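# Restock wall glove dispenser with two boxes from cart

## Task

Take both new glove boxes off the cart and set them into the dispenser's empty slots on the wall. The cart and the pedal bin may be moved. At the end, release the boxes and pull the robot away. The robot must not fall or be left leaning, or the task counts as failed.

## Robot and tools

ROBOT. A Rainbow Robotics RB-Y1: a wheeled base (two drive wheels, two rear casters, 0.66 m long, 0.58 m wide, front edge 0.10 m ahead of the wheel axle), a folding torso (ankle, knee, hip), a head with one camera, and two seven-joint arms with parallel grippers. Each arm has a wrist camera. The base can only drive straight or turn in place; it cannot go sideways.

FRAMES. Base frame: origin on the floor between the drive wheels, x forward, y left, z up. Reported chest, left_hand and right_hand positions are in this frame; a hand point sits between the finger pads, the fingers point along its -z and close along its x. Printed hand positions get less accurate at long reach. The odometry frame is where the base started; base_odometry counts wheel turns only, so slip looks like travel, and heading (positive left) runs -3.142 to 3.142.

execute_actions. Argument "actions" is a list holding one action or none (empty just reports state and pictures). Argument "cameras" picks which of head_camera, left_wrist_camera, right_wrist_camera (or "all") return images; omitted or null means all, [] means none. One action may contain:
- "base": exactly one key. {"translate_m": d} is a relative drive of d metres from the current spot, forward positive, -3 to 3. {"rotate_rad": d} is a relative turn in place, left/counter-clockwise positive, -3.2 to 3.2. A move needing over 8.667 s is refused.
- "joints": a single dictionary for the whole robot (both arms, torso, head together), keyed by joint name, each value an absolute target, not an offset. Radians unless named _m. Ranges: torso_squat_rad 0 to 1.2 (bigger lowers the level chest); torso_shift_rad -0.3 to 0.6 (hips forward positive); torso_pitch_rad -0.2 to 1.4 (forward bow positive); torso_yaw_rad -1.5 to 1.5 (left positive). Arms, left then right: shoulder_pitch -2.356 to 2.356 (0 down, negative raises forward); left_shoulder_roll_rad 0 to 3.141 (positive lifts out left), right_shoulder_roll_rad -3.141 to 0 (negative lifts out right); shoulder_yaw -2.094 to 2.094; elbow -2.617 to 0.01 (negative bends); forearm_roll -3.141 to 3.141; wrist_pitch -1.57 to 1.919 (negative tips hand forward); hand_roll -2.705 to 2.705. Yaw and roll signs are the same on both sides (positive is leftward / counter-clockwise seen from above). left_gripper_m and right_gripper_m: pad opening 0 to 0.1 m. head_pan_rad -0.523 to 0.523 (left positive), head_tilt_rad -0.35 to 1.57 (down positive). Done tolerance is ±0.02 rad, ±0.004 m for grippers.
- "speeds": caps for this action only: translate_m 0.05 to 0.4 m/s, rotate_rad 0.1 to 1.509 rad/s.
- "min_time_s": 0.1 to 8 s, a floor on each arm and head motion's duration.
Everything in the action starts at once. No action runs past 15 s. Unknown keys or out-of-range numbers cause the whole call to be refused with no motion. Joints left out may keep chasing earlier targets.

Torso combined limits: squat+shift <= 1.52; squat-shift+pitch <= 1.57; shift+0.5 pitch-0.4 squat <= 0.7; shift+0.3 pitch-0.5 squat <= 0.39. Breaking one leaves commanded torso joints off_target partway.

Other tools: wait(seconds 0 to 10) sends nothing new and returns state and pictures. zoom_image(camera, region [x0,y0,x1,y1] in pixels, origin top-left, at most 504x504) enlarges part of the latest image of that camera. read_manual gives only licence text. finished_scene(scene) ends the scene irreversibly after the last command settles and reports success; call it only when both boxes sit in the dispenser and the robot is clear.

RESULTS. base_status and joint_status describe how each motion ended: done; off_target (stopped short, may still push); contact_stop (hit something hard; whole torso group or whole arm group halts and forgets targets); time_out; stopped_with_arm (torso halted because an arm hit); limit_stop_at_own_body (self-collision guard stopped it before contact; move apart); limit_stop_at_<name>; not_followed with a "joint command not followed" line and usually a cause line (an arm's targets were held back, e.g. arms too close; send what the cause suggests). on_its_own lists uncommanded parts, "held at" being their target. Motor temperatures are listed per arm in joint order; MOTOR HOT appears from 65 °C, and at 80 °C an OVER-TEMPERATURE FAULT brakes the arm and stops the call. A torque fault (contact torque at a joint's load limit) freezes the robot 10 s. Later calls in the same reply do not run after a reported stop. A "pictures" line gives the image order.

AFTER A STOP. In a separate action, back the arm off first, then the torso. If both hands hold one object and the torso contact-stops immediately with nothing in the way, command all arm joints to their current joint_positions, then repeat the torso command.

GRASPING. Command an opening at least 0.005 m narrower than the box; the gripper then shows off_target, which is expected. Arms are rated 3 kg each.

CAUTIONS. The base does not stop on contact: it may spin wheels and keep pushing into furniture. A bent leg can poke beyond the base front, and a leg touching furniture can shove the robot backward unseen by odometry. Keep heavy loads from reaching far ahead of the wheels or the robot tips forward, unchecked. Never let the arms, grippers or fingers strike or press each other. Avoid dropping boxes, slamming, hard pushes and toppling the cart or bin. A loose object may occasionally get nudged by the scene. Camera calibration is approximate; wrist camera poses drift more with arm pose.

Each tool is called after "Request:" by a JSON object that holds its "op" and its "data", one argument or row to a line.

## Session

Request:
{"op": "execute_actions", "data": {
  "actions": []
}}

Scene clock: 0.00 s.
Motor temperatures (°C, as the motors report them): left_arm=[28 29 31 32 34 34 38] | right_arm=[28 29 30 30 33 32 32]
base_odometry: x=+0.000 y=+0.000 heading=+0.000 (m, m, rad; odometry frame)
base_status: not commanded
joint_positions: torso_squat_rad=+0.350 torso_shift_rad=+0.001 torso_pitch_rad=+0.000 torso_yaw_rad=+0.001 left_shoulder_pitch_rad=-0.010 left_shoulder_roll_rad=+0.019 left_shoulder_yaw_rad=+0.041 left_elbow_rad=-0.264 left_forearm_roll_rad=-0.024 left_wrist_pitch_rad=+0.011 left_hand_roll_rad=+0.042 left_gripper_m=+0.100 right_shoulder_pitch_rad=+0.024 right_shoulder_roll_rad=-0.045 right_shoulder_yaw_rad=+0.013 right_elbow_rad=-0.275 right_forearm_roll_rad=-0.028 right_wrist_pitch_rad=-0.058 right_hand_roll_rad=-0.044 right_gripper_m=+0.099 head_pan_rad=+0.000 head_tilt_rad=+0.400
joint_status: not commanded
chest: x=-0.2275 y=+0.0007 z=+1.2475 quat_wxyz=(+1.000, +0.000, +0.000, +0.000) (m; base frame)
left_hand: x=-0.0954 y=+0.2395 z=+0.5744 quat_wxyz=(+0.991, +0.010, -0.131, +0.027) (m; base frame)
right_hand: x=-0.0986 y=-0.2524 z=+0.5765 quat_wxyz=(+0.987, -0.017, -0.155, -0.029) (m; base frame)
pictures: head_camera, left_wrist_camera, right_wrist_camera
camera_calibration (this result's frames):
head_camera: T_world_to_cam=[[-0.0486778, -0.998674, 0.0167804, -0.034832], [-0.413541, 0.00485859, -0.910473, 1.29966], [0.909183, -0.0512592, -0.413229, 0.728505], [0, 0, 0, 1]] pos_world=[-0.126578, -0.00375768, 1.48493]
left_wrist_camera: T_world_to_cam=[[0.961945, 0.0424625, 0.269924, -0.0733041], [-0.142518, -0.764867, 0.628225, -0.16621], [0.233132, -0.642787, -0.729709, 0.685434], [0, 0, 0, 1]] pos_world=[-0.11297, 0.316572, 0.624371]
right_wrist_camera: T_world_to_cam=[[-0.941179, 0.0476936, -0.334526, 0.114053], [-0.171659, 0.785248, 0.594911, -0.133075], [0.291059, 0.617342, -0.730871, 0.695736], [0, 0, 0, 1]] pos_world=[-0.118, -0.33045, 0.625815]
Images, in order (width x height): head_camera 896x504, left_wrist_camera 644x364, right_wrist_camera 644x364.

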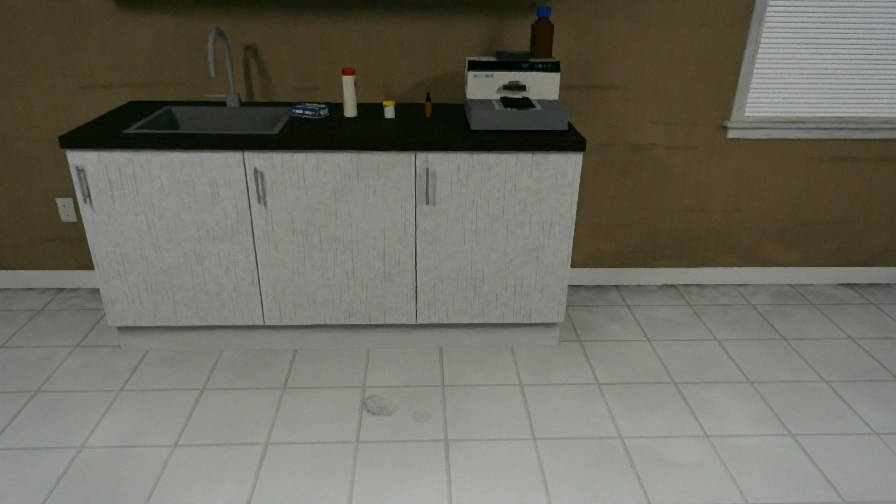

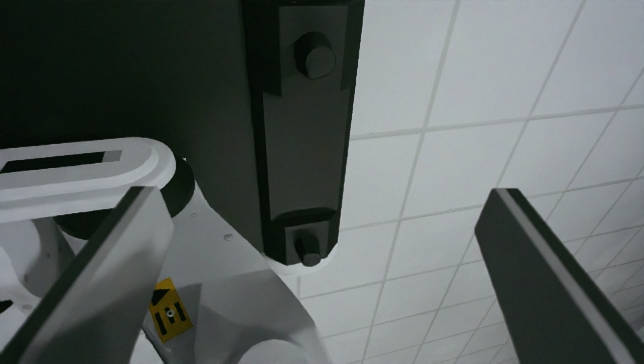

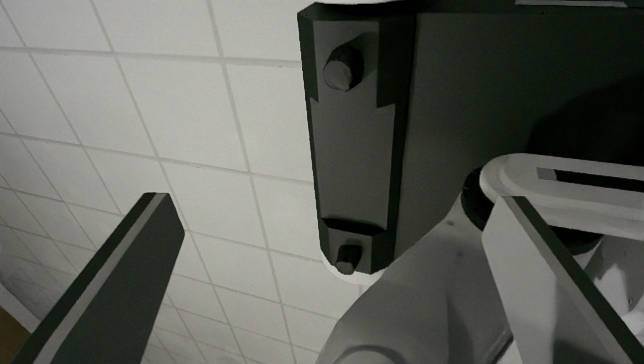

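Look around.

Request:
{"op": "execute_actions", "data": {
  "actions": [
    {"base":{"rotate_rad":1.3},"joints":{"head_pan_rad":0}}
  ],
  "cameras": ["head_camera"]
}}

Request:
{"op": "execute_actions", "data": {
  "actions": [
    {"base":{"rotate_rad":1.3}}
  ],
  "cameras": ["head_camera"]
}}

Request:
{"op": "execute_actions", "data": {
  "actions": [
    {"base":{"rotate_rad":1.3}}
  ],
  "cameras": ["head_camera"]
}}

Request:
{"op": "execute_actions", "data": {
  "actions": [
    {"base":{"rotate_rad":1.3}}
  ],
  "cameras": ["head_camera"]
}}

Scene clock: 10.13 s.
Motor temperatures (°C, as the motors report them): left_arm=[28 29 31 32 34 34 38] | right_arm=[28 29 30 30 33 32 32]
base_odometry: x=+0.000 y=+0.000 heading=+1.300 (m, m, rad; odometry frame)
base_status: done
joint_positions: torso_squat_rad=+0.350 torso_shift_rad=+0.001 torso_pitch_rad=+0.000 torso_yaw_rad=+0.001 left_shoulder_pitch_rad=-0.010 left_shoulder_roll_rad=+0.019 left_shoulder_yaw_rad=+0.041 left_elbow_rad=-0.264 left_forearm_roll_rad=-0.024 left_wrist_pitch_rad=+0.011 left_hand_roll_rad=+0.042 left_gripper_m=+0.100 right_shoulder_pitch_rad=+0.024 right_shoulder_roll_rad=-0.045 right_shoulder_yaw_rad=+0.013 right_elbow_rad=-0.275 right_forearm_roll_rad=-0.028 right_wrist_pitch_rad=-0.058 right_hand_roll_rad=-0.044 right_gripper_m=+0.099 head_pan_rad=+0.000 head_tilt_rad=+0.400
joint_status: all done
chest: x=-0.2275 y=+0.0007 z=+1.2475 quat_wxyz=(+1.000, +0.000, +0.000, +0.000) (m; base frame)
left_hand: x=-0.0954 y=+0.2395 z=+0.5744 quat_wxyz=(+0.991, +0.010, -0.131, +0.027) (m; base frame)
right_hand: x=-0.0986 y=-0.2524 z=+0.5765 quat_wxyz=(+0.987, -0.017, -0.155, -0.029) (m; base frame)
pictures: head_camera
camera_calibration (this result's frames):
head_camera: T_world_to_cam=[[-0.0484922, -0.998683, 0.0167421, -0.0347771], [-0.413541, 0.00481665, -0.910473, 1.29966], [0.909193, -0.0510744, -0.413231, 0.728507], [0, 0, 0, 1]] pos_world=[-0.126577, -0.00378324, 1.48493]
Images, in order (width x height): head_camera 896x504.

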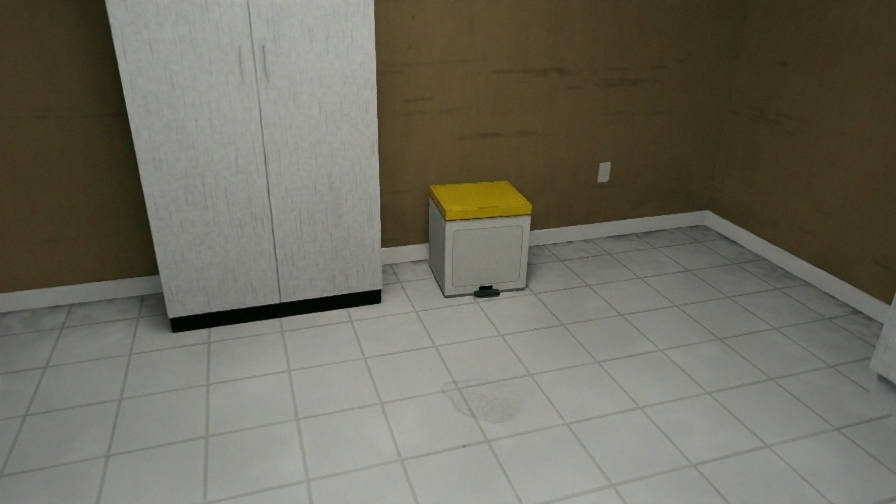

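Scene clock: 13.73 s.
Motor temperatures (°C, as the motors report them): left_arm=[28 29 31 32 34 34 38] | right_arm=[28 29 30 30 33 32 32]
base_odometry: x=+0.000 y=+0.000 heading=+2.599 (m, m, rad; odometry frame)
base_status: done
joint_positions: torso_squat_rad=+0.350 torso_shift_rad=+0.001 torso_pitch_rad=+0.000 torso_yaw_rad=+0.001 left_shoulder_pitch_rad=-0.010 left_shoulder_roll_rad=+0.019 left_shoulder_yaw_rad=+0.041 left_elbow_rad=-0.264 left_forearm_roll_rad=-0.024 left_wrist_pitch_rad=+0.011 left_hand_roll_rad=+0.042 left_gripper_m=+0.100 right_shoulder_pitch_rad=+0.024 right_shoulder_roll_rad=-0.045 right_shoulder_yaw_rad=+0.013 right_elbow_rad=-0.275 right_forearm_roll_rad=-0.028 right_wrist_pitch_rad=-0.058 right_hand_roll_rad=-0.044 right_gripper_m=+0.099 head_pan_rad=+0.000 head_tilt_rad=+0.400
joint_status: not commanded
chest: x=-0.2275 y=+0.0007 z=+1.2475 quat_wxyz=(+1.000, +0.000, +0.000, +0.000) (m; base frame)
left_hand: x=-0.0954 y=+0.2395 z=+0.5744 quat_wxyz=(+0.991, +0.010, -0.131, +0.027) (m; base frame)
right_hand: x=-0.0986 y=-0.2524 z=+0.5765 quat_wxyz=(+0.987, -0.017, -0.155, -0.029) (m; base frame)
pictures: head_camera
camera_calibration (this result's frames):
head_camera: T_world_to_cam=[[-0.0484922, -0.998683, 0.0167408, -0.0347731], [-0.413542, 0.00481786, -0.910472, 1.29966], [0.909193, -0.0510738, -0.413231, 0.728508], [0, 0, 0, 1]] pos_world=[-0.126577, -0.0037812, 1.48493]
Images, in order (width x height): head_camera 896x504.

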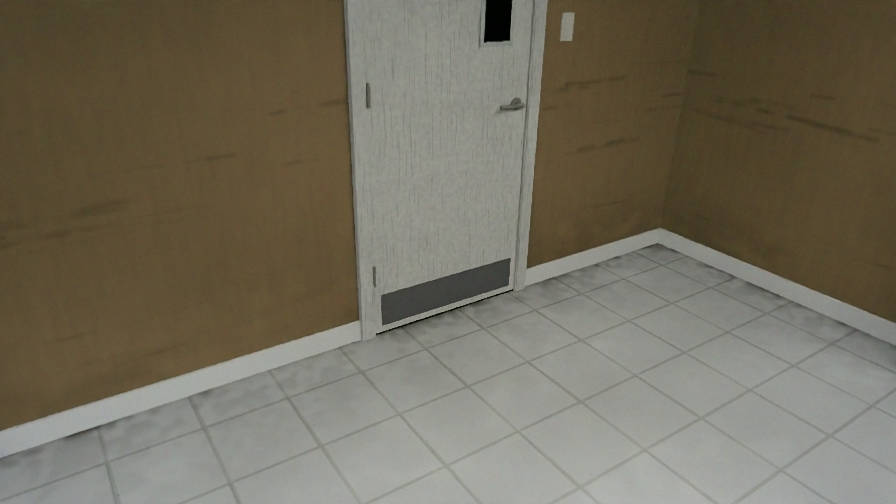

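Scene clock: 17.33 s.
Motor temperatures (°C, as the motors report them): left_arm=[28 29 31 32 34 34 38] | right_arm=[28 29 30 30 33 32 32]
base_odometry: x=+0.000 y=+0.000 heading=-2.384 (m, m, rad; odometry frame)
base_status: done
joint_positions: torso_squat_rad=+0.350 torso_shift_rad=+0.001 torso_pitch_rad=+0.000 torso_yaw_rad=+0.001 left_shoulder_pitch_rad=-0.010 left_shoulder_roll_rad=+0.019 left_shoulder_yaw_rad=+0.041 left_elbow_rad=-0.264 left_forearm_roll_rad=-0.024 left_wrist_pitch_rad=+0.011 left_hand_roll_rad=+0.042 left_gripper_m=+0.100 right_shoulder_pitch_rad=+0.024 right_shoulder_roll_rad=-0.045 right_shoulder_yaw_rad=+0.013 right_elbow_rad=-0.275 right_forearm_roll_rad=-0.028 right_wrist_pitch_rad=-0.058 right_hand_roll_rad=-0.044 right_gripper_m=+0.099 head_pan_rad=+0.000 head_tilt_rad=+0.400
joint_status: not commanded
chest: x=-0.2275 y=+0.0007 z=+1.2475 quat_wxyz=(+1.000, +0.000, +0.000, +0.000) (m; base frame)
left_hand: x=-0.0954 y=+0.2395 z=+0.5744 quat_wxyz=(+0.991, +0.010, -0.131, +0.027) (m; base frame)
right_hand: x=-0.0986 y=-0.2524 z=+0.5765 quat_wxyz=(+0.987, -0.017, -0.155, -0.029) (m; base frame)
pictures: head_camera
camera_calibration (this result's frames):
head_camera: T_world_to_cam=[[-0.0484922, -0.998683, 0.0167384, -0.0347699], [-0.413542, 0.00482008, -0.910472, 1.29966], [0.909193, -0.0510728, -0.413231, 0.728508], [0, 0, 0, 1]] pos_world=[-0.126577, -0.0037816, 1.48493]
Images, in order (width x height): head_camera 896x504.

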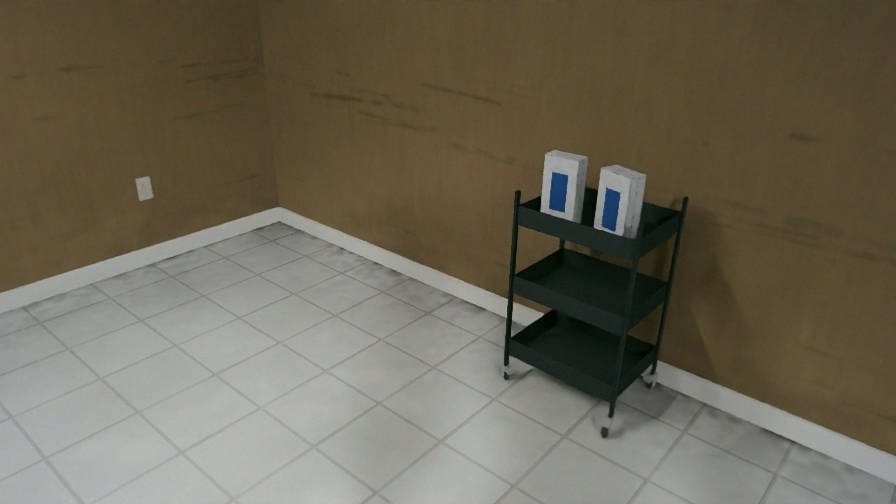

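Scene clock: 20.93 s.
Motor temperatures (°C, as the motors report them): left_arm=[28 29 31 32 34 34 38] | right_arm=[28 29 30 30 33 32 32]
base_odometry: x=+0.000 y=+0.000 heading=-1.085 (m, m, rad; odometry frame)
base_status: done
joint_positions: torso_squat_rad=+0.350 torso_shift_rad=+0.001 torso_pitch_rad=+0.000 torso_yaw_rad=+0.001 left_shoulder_pitch_rad=-0.010 left_shoulder_roll_rad=+0.019 left_shoulder_yaw_rad=+0.041 left_elbow_rad=-0.264 left_forearm_roll_rad=-0.024 left_wrist_pitch_rad=+0.011 left_hand_roll_rad=+0.042 left_gripper_m=+0.100 right_shoulder_pitch_rad=+0.024 right_shoulder_roll_rad=-0.045 right_shoulder_yaw_rad=+0.013 right_elbow_rad=-0.275 right_forearm_roll_rad=-0.028 right_wrist_pitch_rad=-0.058 right_hand_roll_rad=-0.044 right_gripper_m=+0.099 head_pan_rad=+0.000 head_tilt_rad=+0.400
joint_status: not commanded
chest: x=-0.2275 y=+0.0007 z=+1.2475 quat_wxyz=(+1.000, +0.000, +0.000, +0.000) (m; base frame)
left_hand: x=-0.0954 y=+0.2395 z=+0.5744 quat_wxyz=(+0.991, +0.010, -0.131, +0.027) (m; base frame)
right_hand: x=-0.0986 y=-0.2524 z=+0.5765 quat_wxyz=(+0.987, -0.017, -0.155, -0.029) (m; base frame)
pictures: head_camera
camera_calibration (this result's frames):
head_camera: T_world_to_cam=[[-0.0484923, -0.998683, 0.0167357, -0.0347675], [-0.413542, 0.00482256, -0.910472, 1.29966], [0.909193, -0.0510718, -0.413231, 0.728508], [0, 0, 0, 1]] pos_world=[-0.126577, -0.00378316, 1.48493]
Images, in order (width x height): head_camera 896x504.

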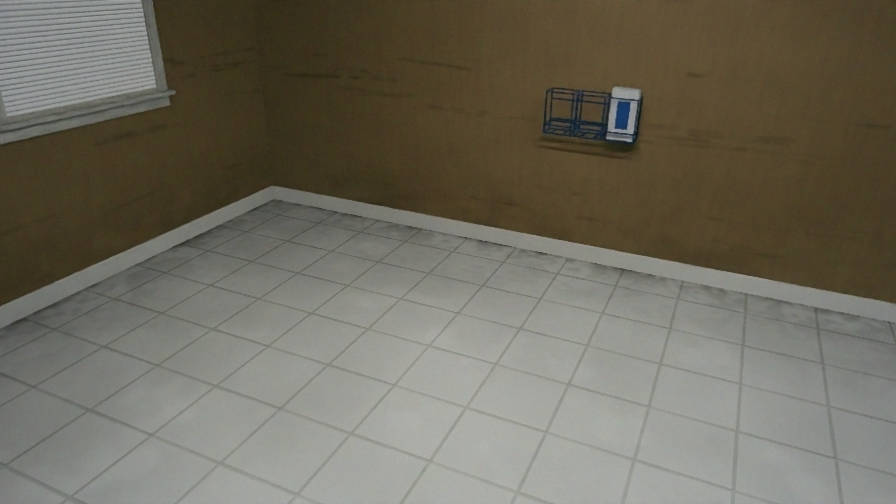

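Request:
{"op": "execute_actions", "data": {
  "actions": [
    {"base":{"rotate_rad":-1.1}}
  ],
  "cameras": []
}}

Request:
{"op": "execute_actions", "data": {
  "actions": [
    {"base":{"translate_m":1.04}}
  ],
  "cameras": []
}}

Request:
{"op": "execute_actions", "data": {
  "actions": [
    {"base":{"rotate_rad":-0.957},"joints":{"head_tilt_rad":0.6}}
  ],
  "cameras": ["head_camera"]
}}

Scene clock: 45.30 s.
Motor temperatures (°C, as the motors report them): left_arm=[28 29 31 32 34 34 38] | right_arm=[28 29 30 30 33 32 32]
base_odometry: x=+0.000 y=+0.000 heading=-2.185 (m, m, rad; odometry frame)
base_status: done
joint_positions: torso_squat_rad=+0.350 torso_shift_rad=+0.001 torso_pitch_rad=+0.000 torso_yaw_rad=+0.001 left_shoulder_pitch_rad=-0.010 left_shoulder_roll_rad=+0.019 left_shoulder_yaw_rad=+0.041 left_elbow_rad=-0.264 left_forearm_roll_rad=-0.024 left_wrist_pitch_rad=+0.011 left_hand_roll_rad=+0.042 left_gripper_m=+0.100 right_shoulder_pitch_rad=+0.024 right_shoulder_roll_rad=-0.045 right_shoulder_yaw_rad=+0.013 right_elbow_rad=-0.275 right_forearm_roll_rad=-0.028 right_wrist_pitch_rad=-0.058 right_hand_roll_rad=-0.044 right_gripper_m=+0.099 head_pan_rad=+0.000 head_tilt_rad=+0.400
joint_status: not commanded
chest: x=-0.2275 y=+0.0007 z=+1.2475 quat_wxyz=(+1.000, +0.000, +0.000, +0.000) (m; base frame)
left_hand: x=-0.0954 y=+0.2395 z=+0.5744 quat_wxyz=(+0.991, +0.010, -0.131, +0.027) (m; base frame)
right_hand: x=-0.0986 y=-0.2524 z=+0.5765 quat_wxyz=(+0.987, -0.017, -0.155, -0.029) (m; base frame)
pictures: none
No camera images: the call's "cameras" was empty. Leave "cameras" out to get every camera's image.

Scene clock: 49.53 s.
Motor temperatures (°C, as the motors report them): left_arm=[28 29 31 32 34 34 38] | right_arm=[28 29 30 30 33 32 32]
base_odometry: x=-0.599 y=-0.850 heading=-2.185 (m, m, rad; odometry frame)
base_status: done
joint_positions: torso_squat_rad=+0.350 torso_shift_rad=+0.001 torso_pitch_rad=+0.000 torso_yaw_rad=+0.001 left_shoulder_pitch_rad=-0.010 left_shoulder_roll_rad=+0.019 left_shoulder_yaw_rad=+0.041 left_elbow_rad=-0.264 left_forearm_roll_rad=-0.024 left_wrist_pitch_rad=+0.011 left_hand_roll_rad=+0.042 left_gripper_m=+0.100 right_shoulder_pitch_rad=+0.024 right_shoulder_roll_rad=-0.045 right_shoulder_yaw_rad=+0.013 right_elbow_rad=-0.275 right_forearm_roll_rad=-0.028 right_wrist_pitch_rad=-0.058 right_hand_roll_rad=-0.044 right_gripper_m=+0.099 head_pan_rad=+0.000 head_tilt_rad=+0.400
joint_status: not commanded
chest: x=-0.2275 y=+0.0007 z=+1.2475 quat_wxyz=(+1.000, +0.000, +0.000, +0.000) (m; base frame)
left_hand: x=-0.0954 y=+0.2395 z=+0.5744 quat_wxyz=(+0.991, +0.010, -0.131, +0.027) (m; base frame)
right_hand: x=-0.0986 y=-0.2524 z=+0.5765 quat_wxyz=(+0.987, -0.017, -0.155, -0.029) (m; base frame)
pictures: none
No camera images: the call's "cameras" was empty. Leave "cameras" out to get every camera's image.

Scene clock: 52.67 s.
Motor temperatures (°C, as the motors report them): left_arm=[28 29 31 32 34 34 38] | right_arm=[28 29 30 30 33 32 32]
base_odometry: x=-0.599 y=-0.850 heading=+3.141 (m, m, rad; odometry frame)
base_status: done
joint_positions: torso_squat_rad=+0.350 torso_shift_rad=+0.001 torso_pitch_rad=+0.000 torso_yaw_rad=+0.001 left_shoulder_pitch_rad=-0.010 left_shoulder_roll_rad=+0.019 left_shoulder_yaw_rad=+0.041 left_elbow_rad=-0.264 left_forearm_roll_rad=-0.024 left_wrist_pitch_rad=+0.011 left_hand_roll_rad=+0.042 left_gripper_m=+0.100 right_shoulder_pitch_rad=+0.024 right_shoulder_roll_rad=-0.045 right_shoulder_yaw_rad=+0.013 right_elbow_rad=-0.275 right_forearm_roll_rad=-0.028 right_wrist_pitch_rad=-0.058 right_hand_roll_rad=-0.044 right_gripper_m=+0.099 head_pan_rad=+0.000 head_tilt_rad=+0.600
joint_status: all done
chest: x=-0.2275 y=+0.0007 z=+1.2475 quat_wxyz=(+1.000, +0.000, +0.000, +0.000) (m; base frame)
left_hand: x=-0.0954 y=+0.2395 z=+0.5744 quat_wxyz=(+0.991, +0.010, -0.131, +0.027) (m; base frame)
right_hand: x=-0.0986 y=-0.2523 z=+0.5765 quat_wxyz=(+0.987, -0.017, -0.155, -0.029) (m; base frame)
pictures: head_camera
camera_calibration (this result's frames):
head_camera: T_world_to_cam=[[-0.0442305, -0.998677, 0.0262328, -0.0476262], [-0.586615, 0.00470774, -0.809852, 1.11848], [0.808657, -0.0512087, -0.586047, 0.957966], [0, 0, 0, 1]] pos_world=[-0.120658, -0.00377247, 1.46846]
Images, in order (width x height): head_camera 896x504.

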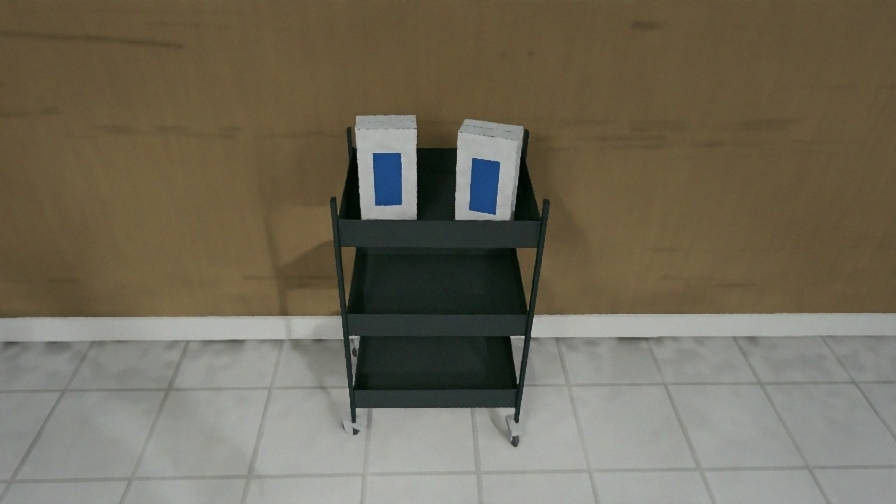

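Request:
{"op": "execute_actions", "data": {
  "actions": [
    {"joints":{"torso_squat_rad":0.2,"torso_yaw_rad":-0.09,"left_shoulder_pitch_rad":-1.3,"left_shoulder_roll_rad":0.1,"left_shoulder_yaw_rad":0,"left_elbow_rad":-0.55,"left_forearm_roll_rad":0.2,"left_wrist_pitch_rad":1.72,"left_hand_roll_rad":0.39,"left_gripper_m":0.1,"right_shoulder_roll_rad":-0.2,"right_shoulder_pitch_rad":0,"head_tilt_rad":0.8},"base":{"translate_m":0.4}}
  ],
  "cameras": ["head_camera"]
}}

Scene clock: 72.07 s.
Motor temperatures (°C, as the motors report them): left_arm=[28 29 31 32 34 34 38] | right_arm=[28 29 30 30 33 32 32]
base_odometry: x=-0.999 y=-0.849 heading=+3.141 (m, m, rad; odometry frame)
base_status: done
joint_positions: torso_squat_rad=+0.200 torso_shift_rad=+0.001 torso_pitch_rad=+0.000 torso_yaw_rad=-0.090 left_shoulder_pitch_rad=-1.300 left_shoulder_roll_rad=+0.100 left_shoulder_yaw_rad=+0.000 left_elbow_rad=-0.550 left_forearm_roll_rad=+0.200 left_wrist_pitch_rad=+1.720 left_hand_roll_rad=+0.390 left_gripper_m=+0.100 right_shoulder_pitch_rad=+0.000 right_shoulder_roll_rad=-0.200 right_shoulder_yaw_rad=+0.013 right_elbow_rad=-0.275 right_forearm_roll_rad=-0.028 right_wrist_pitch_rad=-0.058 right_hand_roll_rad=-0.044 right_gripper_m=+0.099 head_pan_rad=+0.000 head_tilt_rad=+0.800
joint_status: all done
chest: x=-0.2275 y=+0.0007 z=+1.2760 quat_wxyz=(+0.999, +0.000, +0.000, -0.045) (m; base frame)
left_hand: x=+0.3097 y=+0.0678 z=+1.0844 quat_wxyz=(+0.999, +0.027, -0.036, +0.004) (m; base frame)
right_hand: x=-0.1151 y=-0.3784 z=+0.6220 quat_wxyz=(+0.980, -0.100, -0.163, -0.056) (m; base frame)
pictures: head_camera
camera_calibration (this result's frames):
head_camera: T_world_to_cam=[[-0.128576, -0.991094, 0.0346624, -0.0801465], [-0.732311, 0.0713189, -0.677225, 0.91583], [0.668721, -0.112459, -0.734959, 1.16562], [0, 0, 0, 1]] pos_world=[-0.11911, -0.0136639, 1.47969]
Images, in order (width x height): head_camera 896x504.

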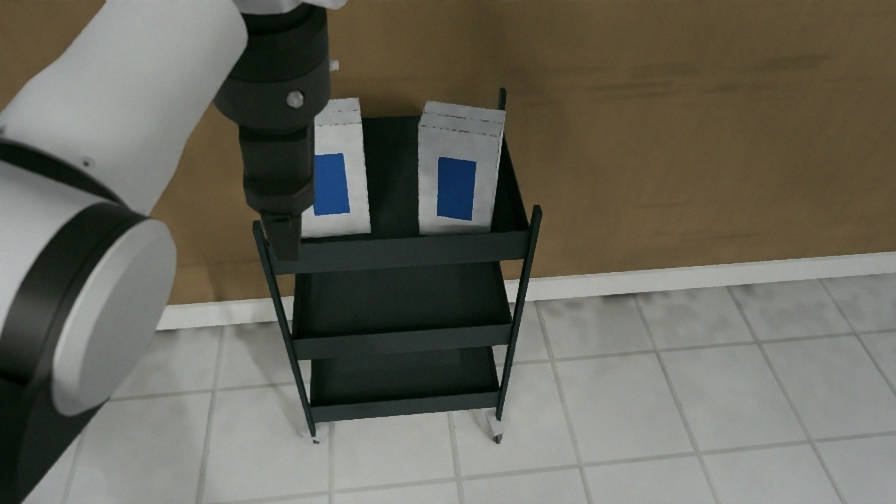

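Request:
{"op": "execute_actions", "data": {
  "actions": [
    {"joints":{"left_forearm_roll_rad":0.26,"left_wrist_pitch_rad":1.79,"left_hand_roll_rad":0.33},"base":{"translate_m":0.4}}
  ],
  "cameras": ["head_camera","left_wrist_camera"]
}}

Scene clock: 81.40 s.
Motor temperatures (°C, as the motors report them): left_arm=[29 29 31 32 34 34 38] | right_arm=[28 30 30 30 33 32 32]
base_odometry: x=-1.399 y=-0.849 heading=+3.140 (m, m, rad; odometry frame)
base_status: done
joint_positions: torso_squat_rad=+0.200 torso_shift_rad=+0.001 torso_pitch_rad=+0.000 torso_yaw_rad=-0.090 left_shoulder_pitch_rad=-1.300 left_shoulder_roll_rad=+0.100 left_shoulder_yaw_rad=+0.000 left_elbow_rad=-0.550 left_forearm_roll_rad=+0.260 left_wrist_pitch_rad=+1.790 left_hand_roll_rad=+0.330 left_gripper_m=+0.100 right_shoulder_pitch_rad=+0.000 right_shoulder_roll_rad=-0.200 right_shoulder_yaw_rad=+0.013 right_elbow_rad=-0.275 right_forearm_roll_rad=-0.028 right_wrist_pitch_rad=-0.058 right_hand_roll_rad=-0.044 right_gripper_m=+0.099 head_pan_rad=+0.000 head_tilt_rad=+0.800
joint_status: all done
chest: x=-0.2275 y=+0.0007 z=+1.2760 quat_wxyz=(+0.999, +0.000, +0.000, -0.045) (m; base frame)
left_hand: x=+0.2897 y=+0.0613 z=+1.0835 quat_wxyz=(+0.999, +0.012, +0.008, -0.030) (m; base frame)
right_hand: x=-0.1151 y=-0.3784 z=+0.6220 quat_wxyz=(+0.980, -0.100, -0.163, -0.056) (m; base frame)
pictures: head_camera, left_wrist_camera
camera_calibration (this result's frames):
head_camera: T_world_to_cam=[[-0.128575, -0.991094, 0.0346661, -0.0801491], [-0.732331, 0.071319, -0.677204, 0.91581], [0.6687, -0.112459, -0.734978, 1.16564], [0, 0, 0, 1]] pos_world=[-0.11909, -0.0136639, 1.47969]
left_wrist_camera: T_world_to_cam=[[0.997575, -0.0692729, -0.00675209, -0.277282], [-0.0484895, -0.761304, 0.64658, -0.614841], [-0.0499308, -0.644684, -0.762817, 0.970601], [0, 0, 0, 1]] pos_world=[0.295259, 0.138442, 1.13606]
Images, in order (width x height): head_camera 896x504, left_wrist_camera 644x364.

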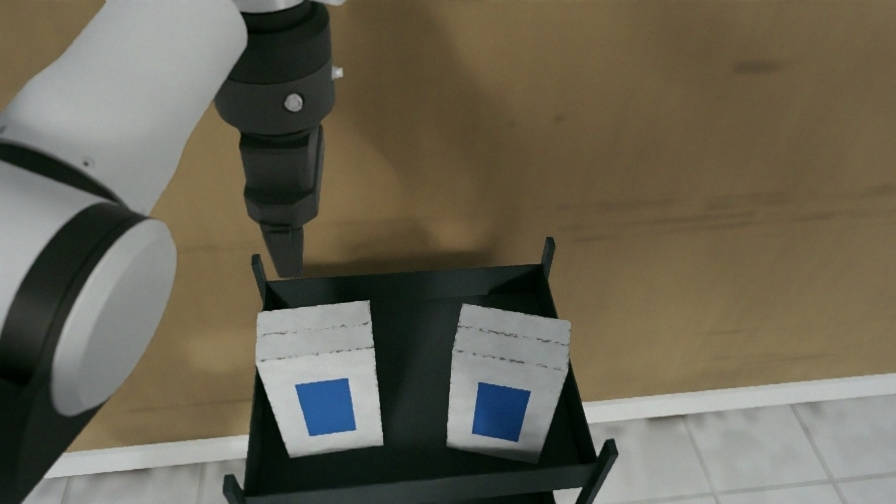

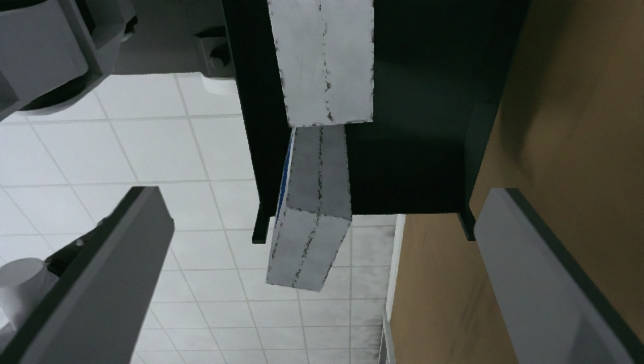

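Request:
{"op": "execute_actions", "data": {
  "actions": [
    {"joints":{"left_hand_roll_rad":0.42,"torso_squat_rad":0.7},"base":{"translate_m":0.02}}
  ],
  "cameras": ["head_camera","left_wrist_camera"]
}}

Scene clock: 93.30 s.
Motor temperatures (°C, as the motors report them): left_arm=[29 29 31 32 34 34 38] | right_arm=[28 30 30 30 33 32 32]
base_odometry: x=-1.419 y=-0.849 heading=+3.140 (m, m, rad; odometry frame)
base_status: done
joint_positions: torso_squat_rad=+0.700 torso_shift_rad=+0.000 torso_pitch_rad=+0.000 torso_yaw_rad=-0.090 left_shoulder_pitch_rad=-1.300 left_shoulder_roll_rad=+0.100 left_shoulder_yaw_rad=+0.000 left_elbow_rad=-0.550 left_forearm_roll_rad=+0.260 left_wrist_pitch_rad=+1.790 left_hand_roll_rad=+0.420 left_gripper_m=+0.100 right_shoulder_pitch_rad=+0.000 right_shoulder_roll_rad=-0.200 right_shoulder_yaw_rad=+0.013 right_elbow_rad=-0.275 right_forearm_roll_rad=-0.028 right_wrist_pitch_rad=-0.058 right_hand_roll_rad=-0.044 right_gripper_m=+0.099 head_pan_rad=+0.000 head_tilt_rad=+0.800
joint_status: all done
chest: x=-0.2277 y=+0.0006 z=+1.1253 quat_wxyz=(+0.999, +0.000, +0.000, -0.045) (m; base frame)
left_hand: x=+0.2895 y=+0.0612 z=+0.9330 quat_wxyz=(+1.000, +0.013, +0.007, +0.015) (m; base frame)
right_hand: x=-0.1151 y=-0.3785 z=+0.4714 quat_wxyz=(+0.980, -0.100, -0.163, -0.056) (m; base frame)
pictures: head_camera, left_wrist_camera
camera_calibration (this result's frames):
head_camera: T_world_to_cam=[[-0.128584, -0.991094, 0.0346299, -0.0750503], [-0.732148, 0.0713197, -0.677401, 0.813909], [0.668898, -0.112457, -0.734798, 1.05488], [0, 0, 0, 1]] pos_world=[-0.119357, -0.0138003, 1.32907]
left_wrist_camera: T_world_to_cam=[[0.999781, 0.0204928, -0.00426353, -0.286604], [0.0184033, -0.763543, 0.645495, -0.53585], [0.00997264, -0.645432, -0.763753, 0.839277], [0, 0, 0, 1]] pos_world=[0.288033, 0.138425, 0.985667]
Images, in order (width x height): head_camera 896x504, left_wrist_camera 644x364.

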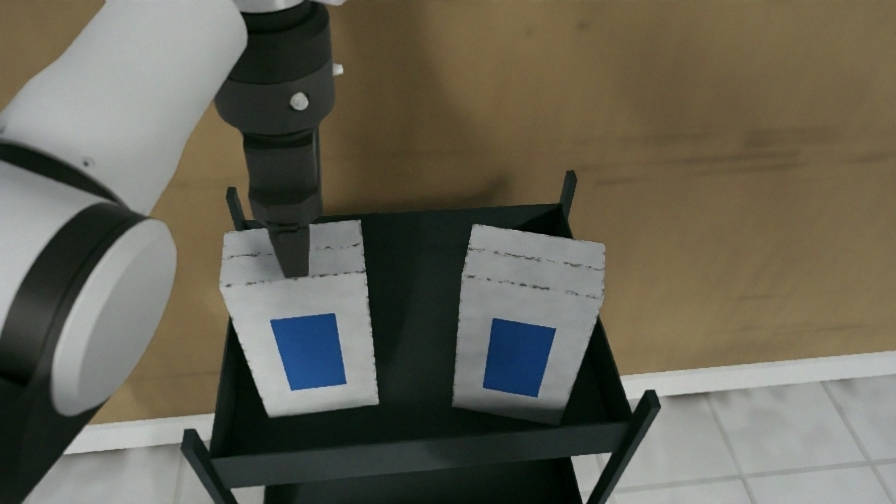

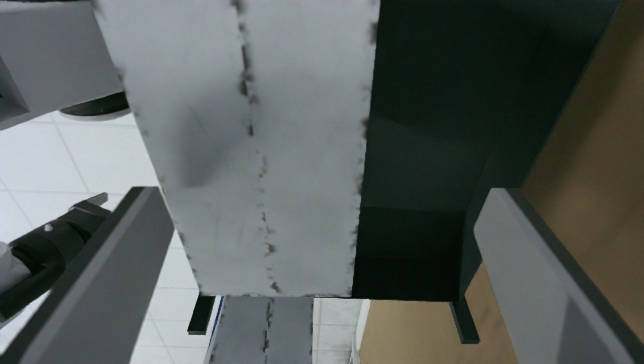

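Request:
{"op": "execute_actions", "data": {
  "actions": [
    {"base":{"translate_m":-0.02}}
  ],
  "cameras": []
}}

Request:
{"op": "execute_actions", "data": {
  "actions": [
    {"joints":{"torso_squat_rad":0.82}}
  ],
  "cameras": ["head_camera","left_wrist_camera"]
}}

Scene clock: 102.70 s.
Motor temperatures (°C, as the motors report them): left_arm=[30 29 31 32 34 34 38] | right_arm=[28 30 30 30 33 32 32]
base_odometry: x=-1.399 y=-0.849 heading=+3.140 (m, m, rad; odometry frame)
base_status: done
joint_positions: torso_squat_rad=+0.700 torso_shift_rad=+0.000 torso_pitch_rad=+0.000 torso_yaw_rad=-0.090 left_shoulder_pitch_rad=-1.300 left_shoulder_roll_rad=+0.100 left_shoulder_yaw_rad=+0.000 left_elbow_rad=-0.550 left_forearm_roll_rad=+0.260 left_wrist_pitch_rad=+1.790 left_hand_roll_rad=+0.420 left_gripper_m=+0.100 right_shoulder_pitch_rad=+0.000 right_shoulder_roll_rad=-0.200 right_shoulder_yaw_rad=+0.013 right_elbow_rad=-0.275 right_forearm_roll_rad=-0.028 right_wrist_pitch_rad=-0.058 right_hand_roll_rad=-0.044 right_gripper_m=+0.099 head_pan_rad=+0.000 head_tilt_rad=+0.800
joint_status: not commanded
chest: x=-0.2278 y=+0.0006 z=+1.1253 quat_wxyz=(+0.999, +0.000, +0.000, -0.045) (m; base frame)
left_hand: x=+0.2895 y=+0.0612 z=+0.9330 quat_wxyz=(+1.000, +0.013, +0.007, +0.015) (m; base frame)
right_hand: x=-0.1152 y=-0.3785 z=+0.4714 quat_wxyz=(+0.980, -0.100, -0.163, -0.056) (m; base frame)
pictures: none
No camera images: the call's "cameras" was empty. Leave "cameras" out to get every camera's image.

Scene clock: 103.87 s.
Motor temperatures (°C, as the motors report them): left_arm=[30 29 31 33 34 34 38] | right_arm=[28 30 30 30 33 32 32]
base_odometry: x=-1.399 y=-0.849 heading=+3.140 (m, m, rad; odometry frame)
base_status: not commanded
joint_positions: torso_squat_rad=+0.820 torso_shift_rad=+0.000 torso_pitch_rad=+0.000 torso_yaw_rad=-0.090 left_shoulder_pitch_rad=-1.300 left_shoulder_roll_rad=+0.100 left_shoulder_yaw_rad=+0.000 left_elbow_rad=-0.550 left_forearm_roll_rad=+0.260 left_wrist_pitch_rad=+1.790 left_hand_roll_rad=+0.420 left_gripper_m=+0.100 right_shoulder_pitch_rad=+0.000 right_shoulder_roll_rad=-0.200 right_shoulder_yaw_rad=+0.013 right_elbow_rad=-0.275 right_forearm_roll_rad=-0.028 right_wrist_pitch_rad=-0.058 right_hand_roll_rad=-0.044 right_gripper_m=+0.099 head_pan_rad=+0.000 head_tilt_rad=+0.800
joint_status: all done
chest: x=-0.2278 y=+0.0005 z=+1.0675 quat_wxyz=(+0.999, +0.000, +0.000, -0.045) (m; base frame)
left_hand: x=+0.2895 y=+0.0611 z=+0.8752 quat_wxyz=(+1.000, +0.013, +0.007, +0.015) (m; base frame)
right_hand: x=-0.1152 y=-0.3786 z=+0.4136 quat_wxyz=(+0.980, -0.100, -0.163, -0.056) (m; base frame)
pictures: head_camera, left_wrist_camera
camera_calibration (this result's frames):
head_camera: T_world_to_cam=[[-0.128585, -0.991094, 0.034629, -0.0731025], [-0.732146, 0.07132, -0.677404, 0.774713], [0.668901, -0.112457, -0.734796, 1.0124], [0, 0, 0, 1]] pos_world=[-0.11939, -0.0138527, 1.27123]
left_wrist_camera: T_world_to_cam=[[0.99978, 0.0205127, -0.00431663, -0.286762], [0.0184529, -0.763549, 0.645486, -0.498539], [0.00994473, -0.645424, -0.76376, 0.795076], [0, 0, 0, 1]] pos_world=[0.287991, 0.138384, 0.927809]
Images, in order (width x height): head_camera 896x504, left_wrist_camera 644x364.

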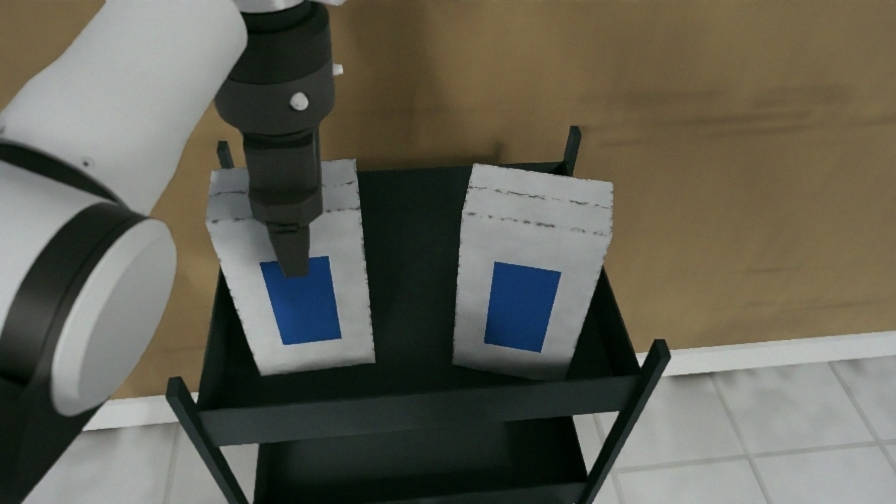

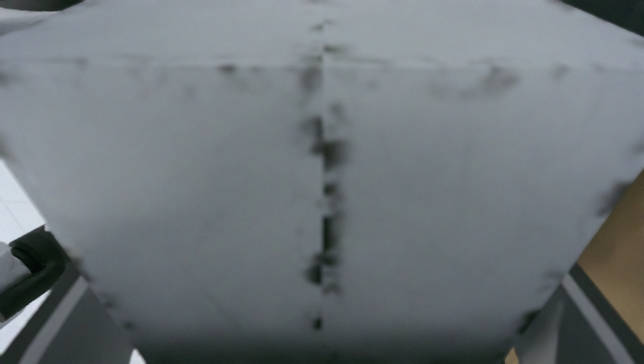

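Request:
{"op": "execute_actions", "data": {
  "actions": [
    {"joints":{"torso_squat_rad":0.77}}
  ],
  "cameras": []
}}

Request:
{"op": "execute_actions", "data": {
  "actions": [
    {"joints":{"left_gripper_m":0.04}}
  ],
  "cameras": []
}}

Request:
{"op": "execute_actions", "data": {
  "actions": [
    {"joints":{"torso_squat_rad":0.15}}
  ],
  "cameras": ["head_camera"]
}}

Scene clock: 112.63 s.
Motor temperatures (°C, as the motors report them): left_arm=[30 29 31 33 34 34 38] | right_arm=[28 30 30 30 33 32 32]
base_odometry: x=-1.399 y=-0.849 heading=+3.140 (m, m, rad; odometry frame)
base_status: not commanded
joint_positions: torso_squat_rad=+0.770 torso_shift_rad=+0.001 torso_pitch_rad=+0.000 torso_yaw_rad=-0.090 left_shoulder_pitch_rad=-1.300 left_shoulder_roll_rad=+0.100 left_shoulder_yaw_rad=+0.000 left_elbow_rad=-0.550 left_forearm_roll_rad=+0.260 left_wrist_pitch_rad=+1.790 left_hand_roll_rad=+0.420 left_gripper_m=+0.100 right_shoulder_pitch_rad=+0.000 right_shoulder_roll_rad=-0.200 right_shoulder_yaw_rad=+0.013 right_elbow_rad=-0.275 right_forearm_roll_rad=-0.028 right_wrist_pitch_rad=-0.058 right_hand_roll_rad=-0.044 right_gripper_m=+0.099 head_pan_rad=+0.000 head_tilt_rad=+0.800
joint_status: all done
chest: x=-0.2276 y=+0.0005 z=+1.0924 quat_wxyz=(+0.999, +0.000, +0.000, -0.045) (m; base frame)
left_hand: x=+0.2896 y=+0.0612 z=+0.8999 quat_wxyz=(+1.000, +0.013, +0.008, +0.015) (m; base frame)
right_hand: x=-0.1153 y=-0.3785 z=+0.4385 quat_wxyz=(+0.980, -0.100, -0.163, -0.056) (m; base frame)
pictures: none
No camera images: the call's "cameras" was empty. Leave "cameras" out to get every camera's image.

Scene clock: 113.73 s.
Motor temperatures (°C, as the motors report them): left_arm=[30 29 31 33 34 34 38] | right_arm=[28 30 30 30 33 32 32]
base_odometry: x=-1.399 y=-0.849 heading=+3.140 (m, m, rad; odometry frame)
base_status: not commanded
joint_positions: torso_squat_rad=+0.770 torso_shift_rad=+0.001 torso_pitch_rad=+0.000 torso_yaw_rad=-0.090 left_shoulder_pitch_rad=-1.300 left_shoulder_roll_rad=+0.100 left_shoulder_yaw_rad=+0.000 left_elbow_rad=-0.550 left_forearm_roll_rad=+0.260 left_wrist_pitch_rad=+1.790 left_hand_roll_rad=+0.420 left_gripper_m=+0.058 right_shoulder_pitch_rad=+0.000 right_shoulder_roll_rad=-0.200 right_shoulder_yaw_rad=+0.013 right_elbow_rad=-0.275 right_forearm_roll_rad=-0.028 right_wrist_pitch_rad=-0.058 right_hand_roll_rad=-0.044 right_gripper_m=+0.099 head_pan_rad=+0.000 head_tilt_rad=+0.800
joint_status: left_gripper_m off_target (ended at +0.058, target +0.040)
chest: x=-0.2276 y=+0.0005 z=+1.0924 quat_wxyz=(+0.999, +0.000, +0.000, -0.045) (m; base frame)
left_hand: x=+0.2896 y=+0.0612 z=+0.8999 quat_wxyz=(+1.000, +0.013, +0.008, +0.015) (m; base frame)
right_hand: x=-0.1153 y=-0.3785 z=+0.4385 quat_wxyz=(+0.980, -0.100, -0.163, -0.056) (m; base frame)
pictures: none
No camera images: the call's "cameras" was empty. Leave "cameras" out to get every camera's image.

Scene clock: 116.73 s.
Motor temperatures (°C, as the motors report them): left_arm=[30 29 31 33 34 34 38] | right_arm=[28 30 30 30 33 32 32]
base_odometry: x=-1.399 y=-0.849 heading=+3.140 (m, m, rad; odometry frame)
base_status: not commanded
joint_positions: torso_squat_rad=+0.150 torso_shift_rad=+0.001 torso_pitch_rad=+0.001 torso_yaw_rad=-0.090 left_shoulder_pitch_rad=-1.300 left_shoulder_roll_rad=+0.100 left_shoulder_yaw_rad=+0.000 left_elbow_rad=-0.550 left_forearm_roll_rad=+0.260 left_wrist_pitch_rad=+1.790 left_hand_roll_rad=+0.420 left_gripper_m=+0.058 right_shoulder_pitch_rad=+0.000 right_shoulder_roll_rad=-0.200 right_shoulder_yaw_rad=+0.013 right_elbow_rad=-0.275 right_forearm_roll_rad=-0.028 right_wrist_pitch_rad=-0.058 right_hand_roll_rad=-0.044 right_gripper_m=+0.099 head_pan_rad=+0.000 head_tilt_rad=+0.800
joint_status: all done
chest: x=-0.2274 y=+0.0007 z=+1.2821 quat_wxyz=(+0.999, +0.000, +0.000, -0.045) (m; base frame)
left_hand: x=+0.2896 y=+0.0615 z=+1.0892 quat_wxyz=(+1.000, +0.013, +0.008, +0.015) (m; base frame)
right_hand: x=-0.1152 y=-0.3784 z=+0.6281 quat_wxyz=(+0.980, -0.100, -0.163, -0.056) (m; base frame)
pictures: head_camera
camera_calibration (this result's frames):
head_camera: T_world_to_cam=[[-0.128566, -0.991094, 0.0346991, -0.0803765], [-0.732516, 0.0713204, -0.677004, 0.919737], [0.668499, -0.112457, -0.735161, 1.17021], [0, 0, 0, 1]] pos_world=[-0.118895, -0.0136583, 1.48575]
Images, in order (width x height): head_camera 896x504.

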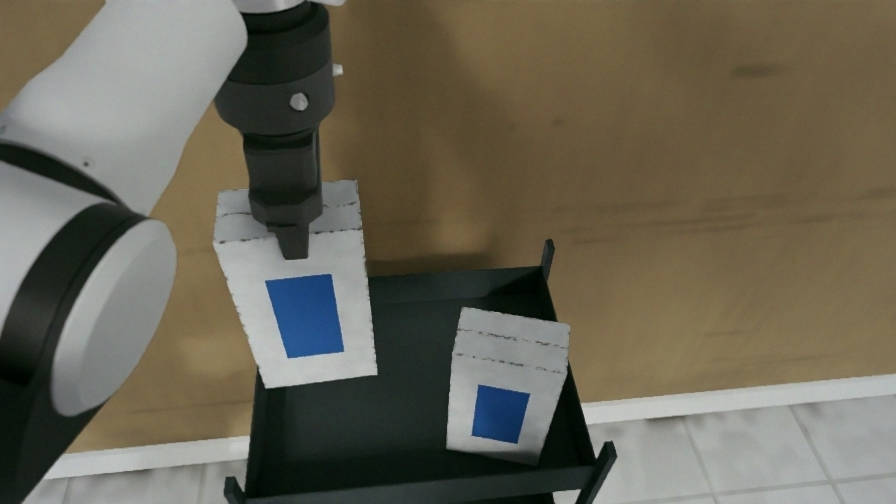

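Request:
{"op": "execute_actions", "data": {
  "actions": [
    {"base":{"translate_m":-0.6}}
  ],
  "cameras": []
}}

Request:
{"op": "execute_actions", "data": {
  "actions": [
    {"base":{"rotate_rad":2.337},"speeds":{"rotate_rad":0.8}}
  ],
  "cameras": []
}}

Request:
{"op": "execute_actions", "data": {
  "actions": [
    {"base":{"translate_m":1.87}}
  ],
  "cameras": []
}}

Request:
{"op": "execute_actions", "data": {
  "actions": [
    {"base":{"rotate_rad":-0.767},"joints":{"head_tilt_rad":0.5,"head_pan_rad":-0.1}}
  ],
  "cameras": ["head_camera"]
}}

Scene clock: 129.33 s.
Motor temperatures (°C, as the motors report them): left_arm=[31 29 31 33 34 34 38] | right_arm=[28 30 30 30 33 32 32]
base_odometry: x=-0.799 y=-0.850 heading=+3.139 (m, m, rad; odometry frame)
base_status: done
joint_positions: torso_squat_rad=+0.150 torso_shift_rad=+0.001 torso_pitch_rad=+0.000 torso_yaw_rad=-0.090 left_shoulder_pitch_rad=-1.300 left_shoulder_roll_rad=+0.100 left_shoulder_yaw_rad=+0.000 left_elbow_rad=-0.550 left_forearm_roll_rad=+0.260 left_wrist_pitch_rad=+1.790 left_hand_roll_rad=+0.420 left_gripper_m=+0.058 right_shoulder_pitch_rad=+0.000 right_shoulder_roll_rad=-0.200 right_shoulder_yaw_rad=+0.013 right_elbow_rad=-0.275 right_forearm_roll_rad=-0.028 right_wrist_pitch_rad=-0.058 right_hand_roll_rad=-0.044 right_gripper_m=+0.099 head_pan_rad=+0.000 head_tilt_rad=+0.800
joint_status: not commanded
chest: x=-0.2275 y=+0.0007 z=+1.2821 quat_wxyz=(+0.999, +0.000, +0.000, -0.045) (m; base frame)
left_hand: x=+0.2895 y=+0.0615 z=+1.0893 quat_wxyz=(+1.000, +0.013, +0.008, +0.015) (m; base frame)
right_hand: x=-0.1152 y=-0.3784 z=+0.6281 quat_wxyz=(+0.980, -0.100, -0.163, -0.056) (m; base frame)
pictures: none
No camera images: the call's "cameras" was empty. Leave "cameras" out to get every camera's image.

Scene clock: 134.17 s.
Motor temperatures (°C, as the motors report them): left_arm=[31 29 31 33 34 34 38] | right_arm=[28 30 30 30 33 32 32]
base_odometry: x=-0.799 y=-0.850 heading=-0.808 (m, m, rad; odometry frame)
base_status: done
joint_positions: torso_squat_rad=+0.150 torso_shift_rad=+0.001 torso_pitch_rad=+0.000 torso_yaw_rad=-0.090 left_shoulder_pitch_rad=-1.300 left_shoulder_roll_rad=+0.100 left_shoulder_yaw_rad=+0.000 left_elbow_rad=-0.550 left_forearm_roll_rad=+0.260 left_wrist_pitch_rad=+1.790 left_hand_roll_rad=+0.420 left_gripper_m=+0.058 right_shoulder_pitch_rad=+0.000 right_shoulder_roll_rad=-0.200 right_shoulder_yaw_rad=+0.013 right_elbow_rad=-0.275 right_forearm_roll_rad=-0.028 right_wrist_pitch_rad=-0.058 right_hand_roll_rad=-0.044 right_gripper_m=+0.099 head_pan_rad=+0.000 head_tilt_rad=+0.800
joint_status: not commanded
chest: x=-0.2275 y=+0.0007 z=+1.2821 quat_wxyz=(+0.999, +0.000, +0.000, -0.045) (m; base frame)
left_hand: x=+0.2895 y=+0.0615 z=+1.0893 quat_wxyz=(+1.000, +0.013, +0.008, +0.015) (m; base frame)
right_hand: x=-0.1152 y=-0.3783 z=+0.6281 quat_wxyz=(+0.980, -0.100, -0.163, -0.056) (m; base frame)
pictures: none
No camera images: the call's "cameras" was empty. Leave "cameras" out to get every camera's image.

Scene clock: 140.40 s.
Motor temperatures (°C, as the motors report them): left_arm=[31 29 31 33 34 34 38] | right_arm=[27 30 30 30 33 32 32]
base_odometry: x=+0.494 y=-2.201 heading=-0.807 (m, m, rad; odometry frame)
base_status: done
joint_positions: torso_squat_rad=+0.150 torso_shift_rad=+0.001 torso_pitch_rad=+0.000 torso_yaw_rad=-0.090 left_shoulder_pitch_rad=-1.300 left_shoulder_roll_rad=+0.100 left_shoulder_yaw_rad=+0.000 left_elbow_rad=-0.550 left_forearm_roll_rad=+0.260 left_wrist_pitch_rad=+1.790 left_hand_roll_rad=+0.420 left_gripper_m=+0.058 right_shoulder_pitch_rad=+0.000 right_shoulder_roll_rad=-0.200 right_shoulder_yaw_rad=+0.013 right_elbow_rad=-0.275 right_forearm_roll_rad=-0.028 right_wrist_pitch_rad=-0.058 right_hand_roll_rad=-0.044 right_gripper_m=+0.099 head_pan_rad=+0.000 head_tilt_rad=+0.800
joint_status: not commanded
chest: x=-0.2274 y=+0.0007 z=+1.2821 quat_wxyz=(+0.999, +0.000, +0.000, -0.045) (m; base frame)
left_hand: x=+0.2895 y=+0.0615 z=+1.0892 quat_wxyz=(+1.000, +0.013, +0.008, +0.015) (m; base frame)
right_hand: x=-0.1152 y=-0.3783 z=+0.6281 quat_wxyz=(+0.980, -0.100, -0.163, -0.056) (m; base frame)
pictures: none
No camera images: the call's "cameras" was empty. Leave "cameras" out to get every camera's image.

Scene clock: 143.20 s.
Motor temperatures (°C, as the motors report them): left_arm=[31 29 31 33 34 34 38] | right_arm=[27 30 30 30 33 32 32]
base_odometry: x=+0.494 y=-2.201 heading=-1.573 (m, m, rad; odometry frame)
base_status: done
joint_positions: torso_squat_rad=+0.150 torso_shift_rad=+0.001 torso_pitch_rad=+0.000 torso_yaw_rad=-0.090 left_shoulder_pitch_rad=-1.300 left_shoulder_roll_rad=+0.100 left_shoulder_yaw_rad=+0.000 left_elbow_rad=-0.550 left_forearm_roll_rad=+0.260 left_wrist_pitch_rad=+1.790 left_hand_roll_rad=+0.420 left_gripper_m=+0.058 right_shoulder_pitch_rad=+0.000 right_shoulder_roll_rad=-0.200 right_shoulder_yaw_rad=+0.013 right_elbow_rad=-0.275 right_forearm_roll_rad=-0.028 right_wrist_pitch_rad=-0.058 right_hand_roll_rad=-0.044 right_gripper_m=+0.099 head_pan_rad=-0.100 head_tilt_rad=+0.500
joint_status: all done
chest: x=-0.2274 y=+0.0007 z=+1.2821 quat_wxyz=(+0.999, +0.000, +0.000, -0.045) (m; base frame)
left_hand: x=+0.2895 y=+0.0615 z=+1.0892 quat_wxyz=(+1.000, +0.013, +0.008, +0.015) (m; base frame)
right_hand: x=-0.1152 y=-0.3783 z=+0.6281 quat_wxyz=(+0.980, -0.100, -0.163, -0.056) (m; base frame)
pictures: head_camera
camera_calibration (this result's frames):
head_camera: T_world_to_cam=[[-0.235092, -0.971731, 0.0217016, -0.0829423], [-0.492909, 0.0999473, -0.864321, 1.24657], [0.837719, -0.213892, -0.502472, 0.86004], [0, 0, 0, 1]] pos_world=[-0.125526, -0.021233, 1.51138]
Images, in order (width x height): head_camera 896x504.

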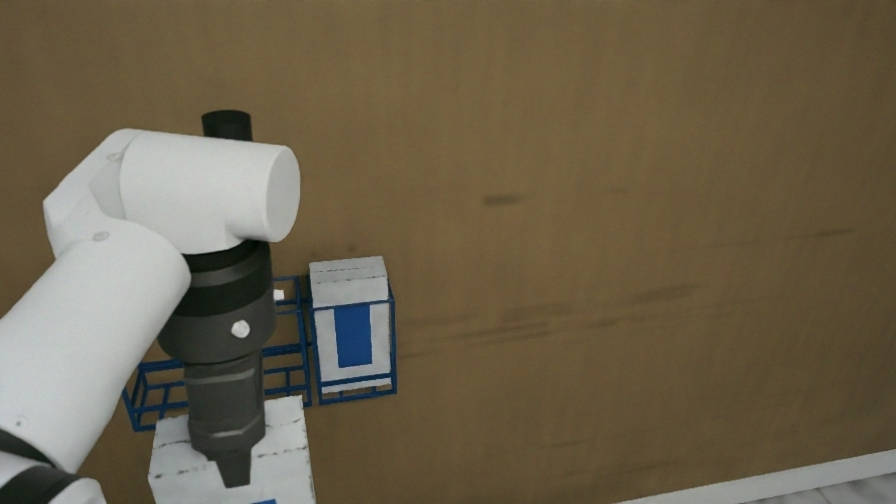

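Request:
{"op": "execute_actions", "data": {
  "actions": [
    {"base":{"translate_m":0.3},"joints":{"head_tilt_rad":0.75,"head_pan_rad":0.1,"torso_squat_rad":0}}
  ],
  "cameras": ["head_camera"]
}}

Scene clock: 155.37 s.
Motor temperatures (°C, as the motors report them): left_arm=[31 29 31 33 34 34 38] | right_arm=[27 30 30 30 33 32 32]
base_odometry: x=+0.493 y=-2.501 heading=-1.574 (m, m, rad; odometry frame)
base_status: done
joint_positions: torso_squat_rad=+0.000 torso_shift_rad=+0.001 torso_pitch_rad=+0.001 torso_yaw_rad=-0.090 left_shoulder_pitch_rad=-1.300 left_shoulder_roll_rad=+0.100 left_shoulder_yaw_rad=+0.000 left_elbow_rad=-0.550 left_forearm_roll_rad=+0.260 left_wrist_pitch_rad=+1.790 left_hand_roll_rad=+0.420 left_gripper_m=+0.058 right_shoulder_pitch_rad=+0.000 right_shoulder_roll_rad=-0.200 right_shoulder_yaw_rad=+0.013 right_elbow_rad=-0.275 right_forearm_roll_rad=-0.028 right_wrist_pitch_rad=-0.058 right_hand_roll_rad=-0.044 right_gripper_m=+0.099 head_pan_rad=+0.100 head_tilt_rad=+0.750
joint_status: all done
chest: x=-0.2274 y=+0.0008 z=+1.2899 quat_wxyz=(+0.999, +0.000, +0.000, -0.045) (m; base frame)
left_hand: x=+0.2896 y=+0.0615 z=+1.0970 quat_wxyz=(+1.000, +0.013, +0.008, +0.015) (m; base frame)
right_hand: x=-0.1151 y=-0.3783 z=+0.6360 quat_wxyz=(+0.980, -0.100, -0.163, -0.056) (m; base frame)
pictures: head_camera
camera_calibration (this result's frames):
head_camera: T_world_to_cam=[[-0.0306754, -0.998995, 0.0326862, -0.0575082], [-0.701217, -0.00179518, -0.712946, 0.984945], [0.712288, -0.04479, -0.700457, 1.13336], [0, 0, 0, 1]] pos_world=[-0.118385, -0.00491886, 1.49796]
Images, in order (width x height): head_camera 896x504.

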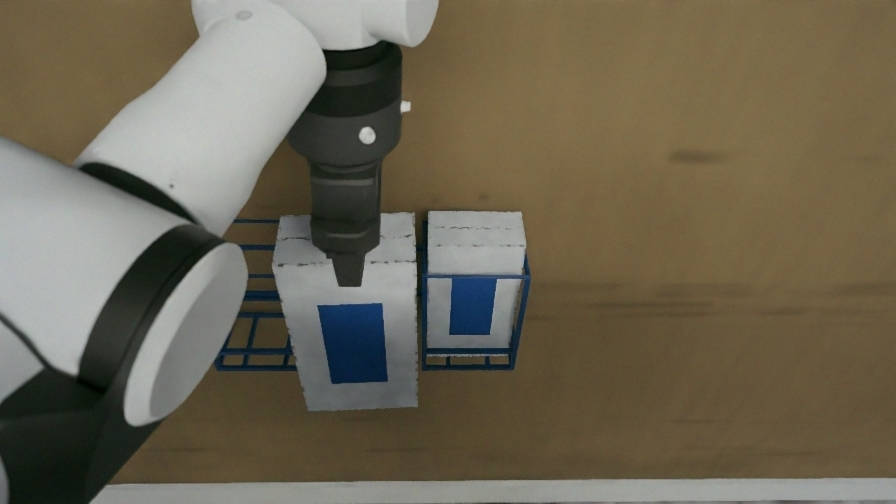

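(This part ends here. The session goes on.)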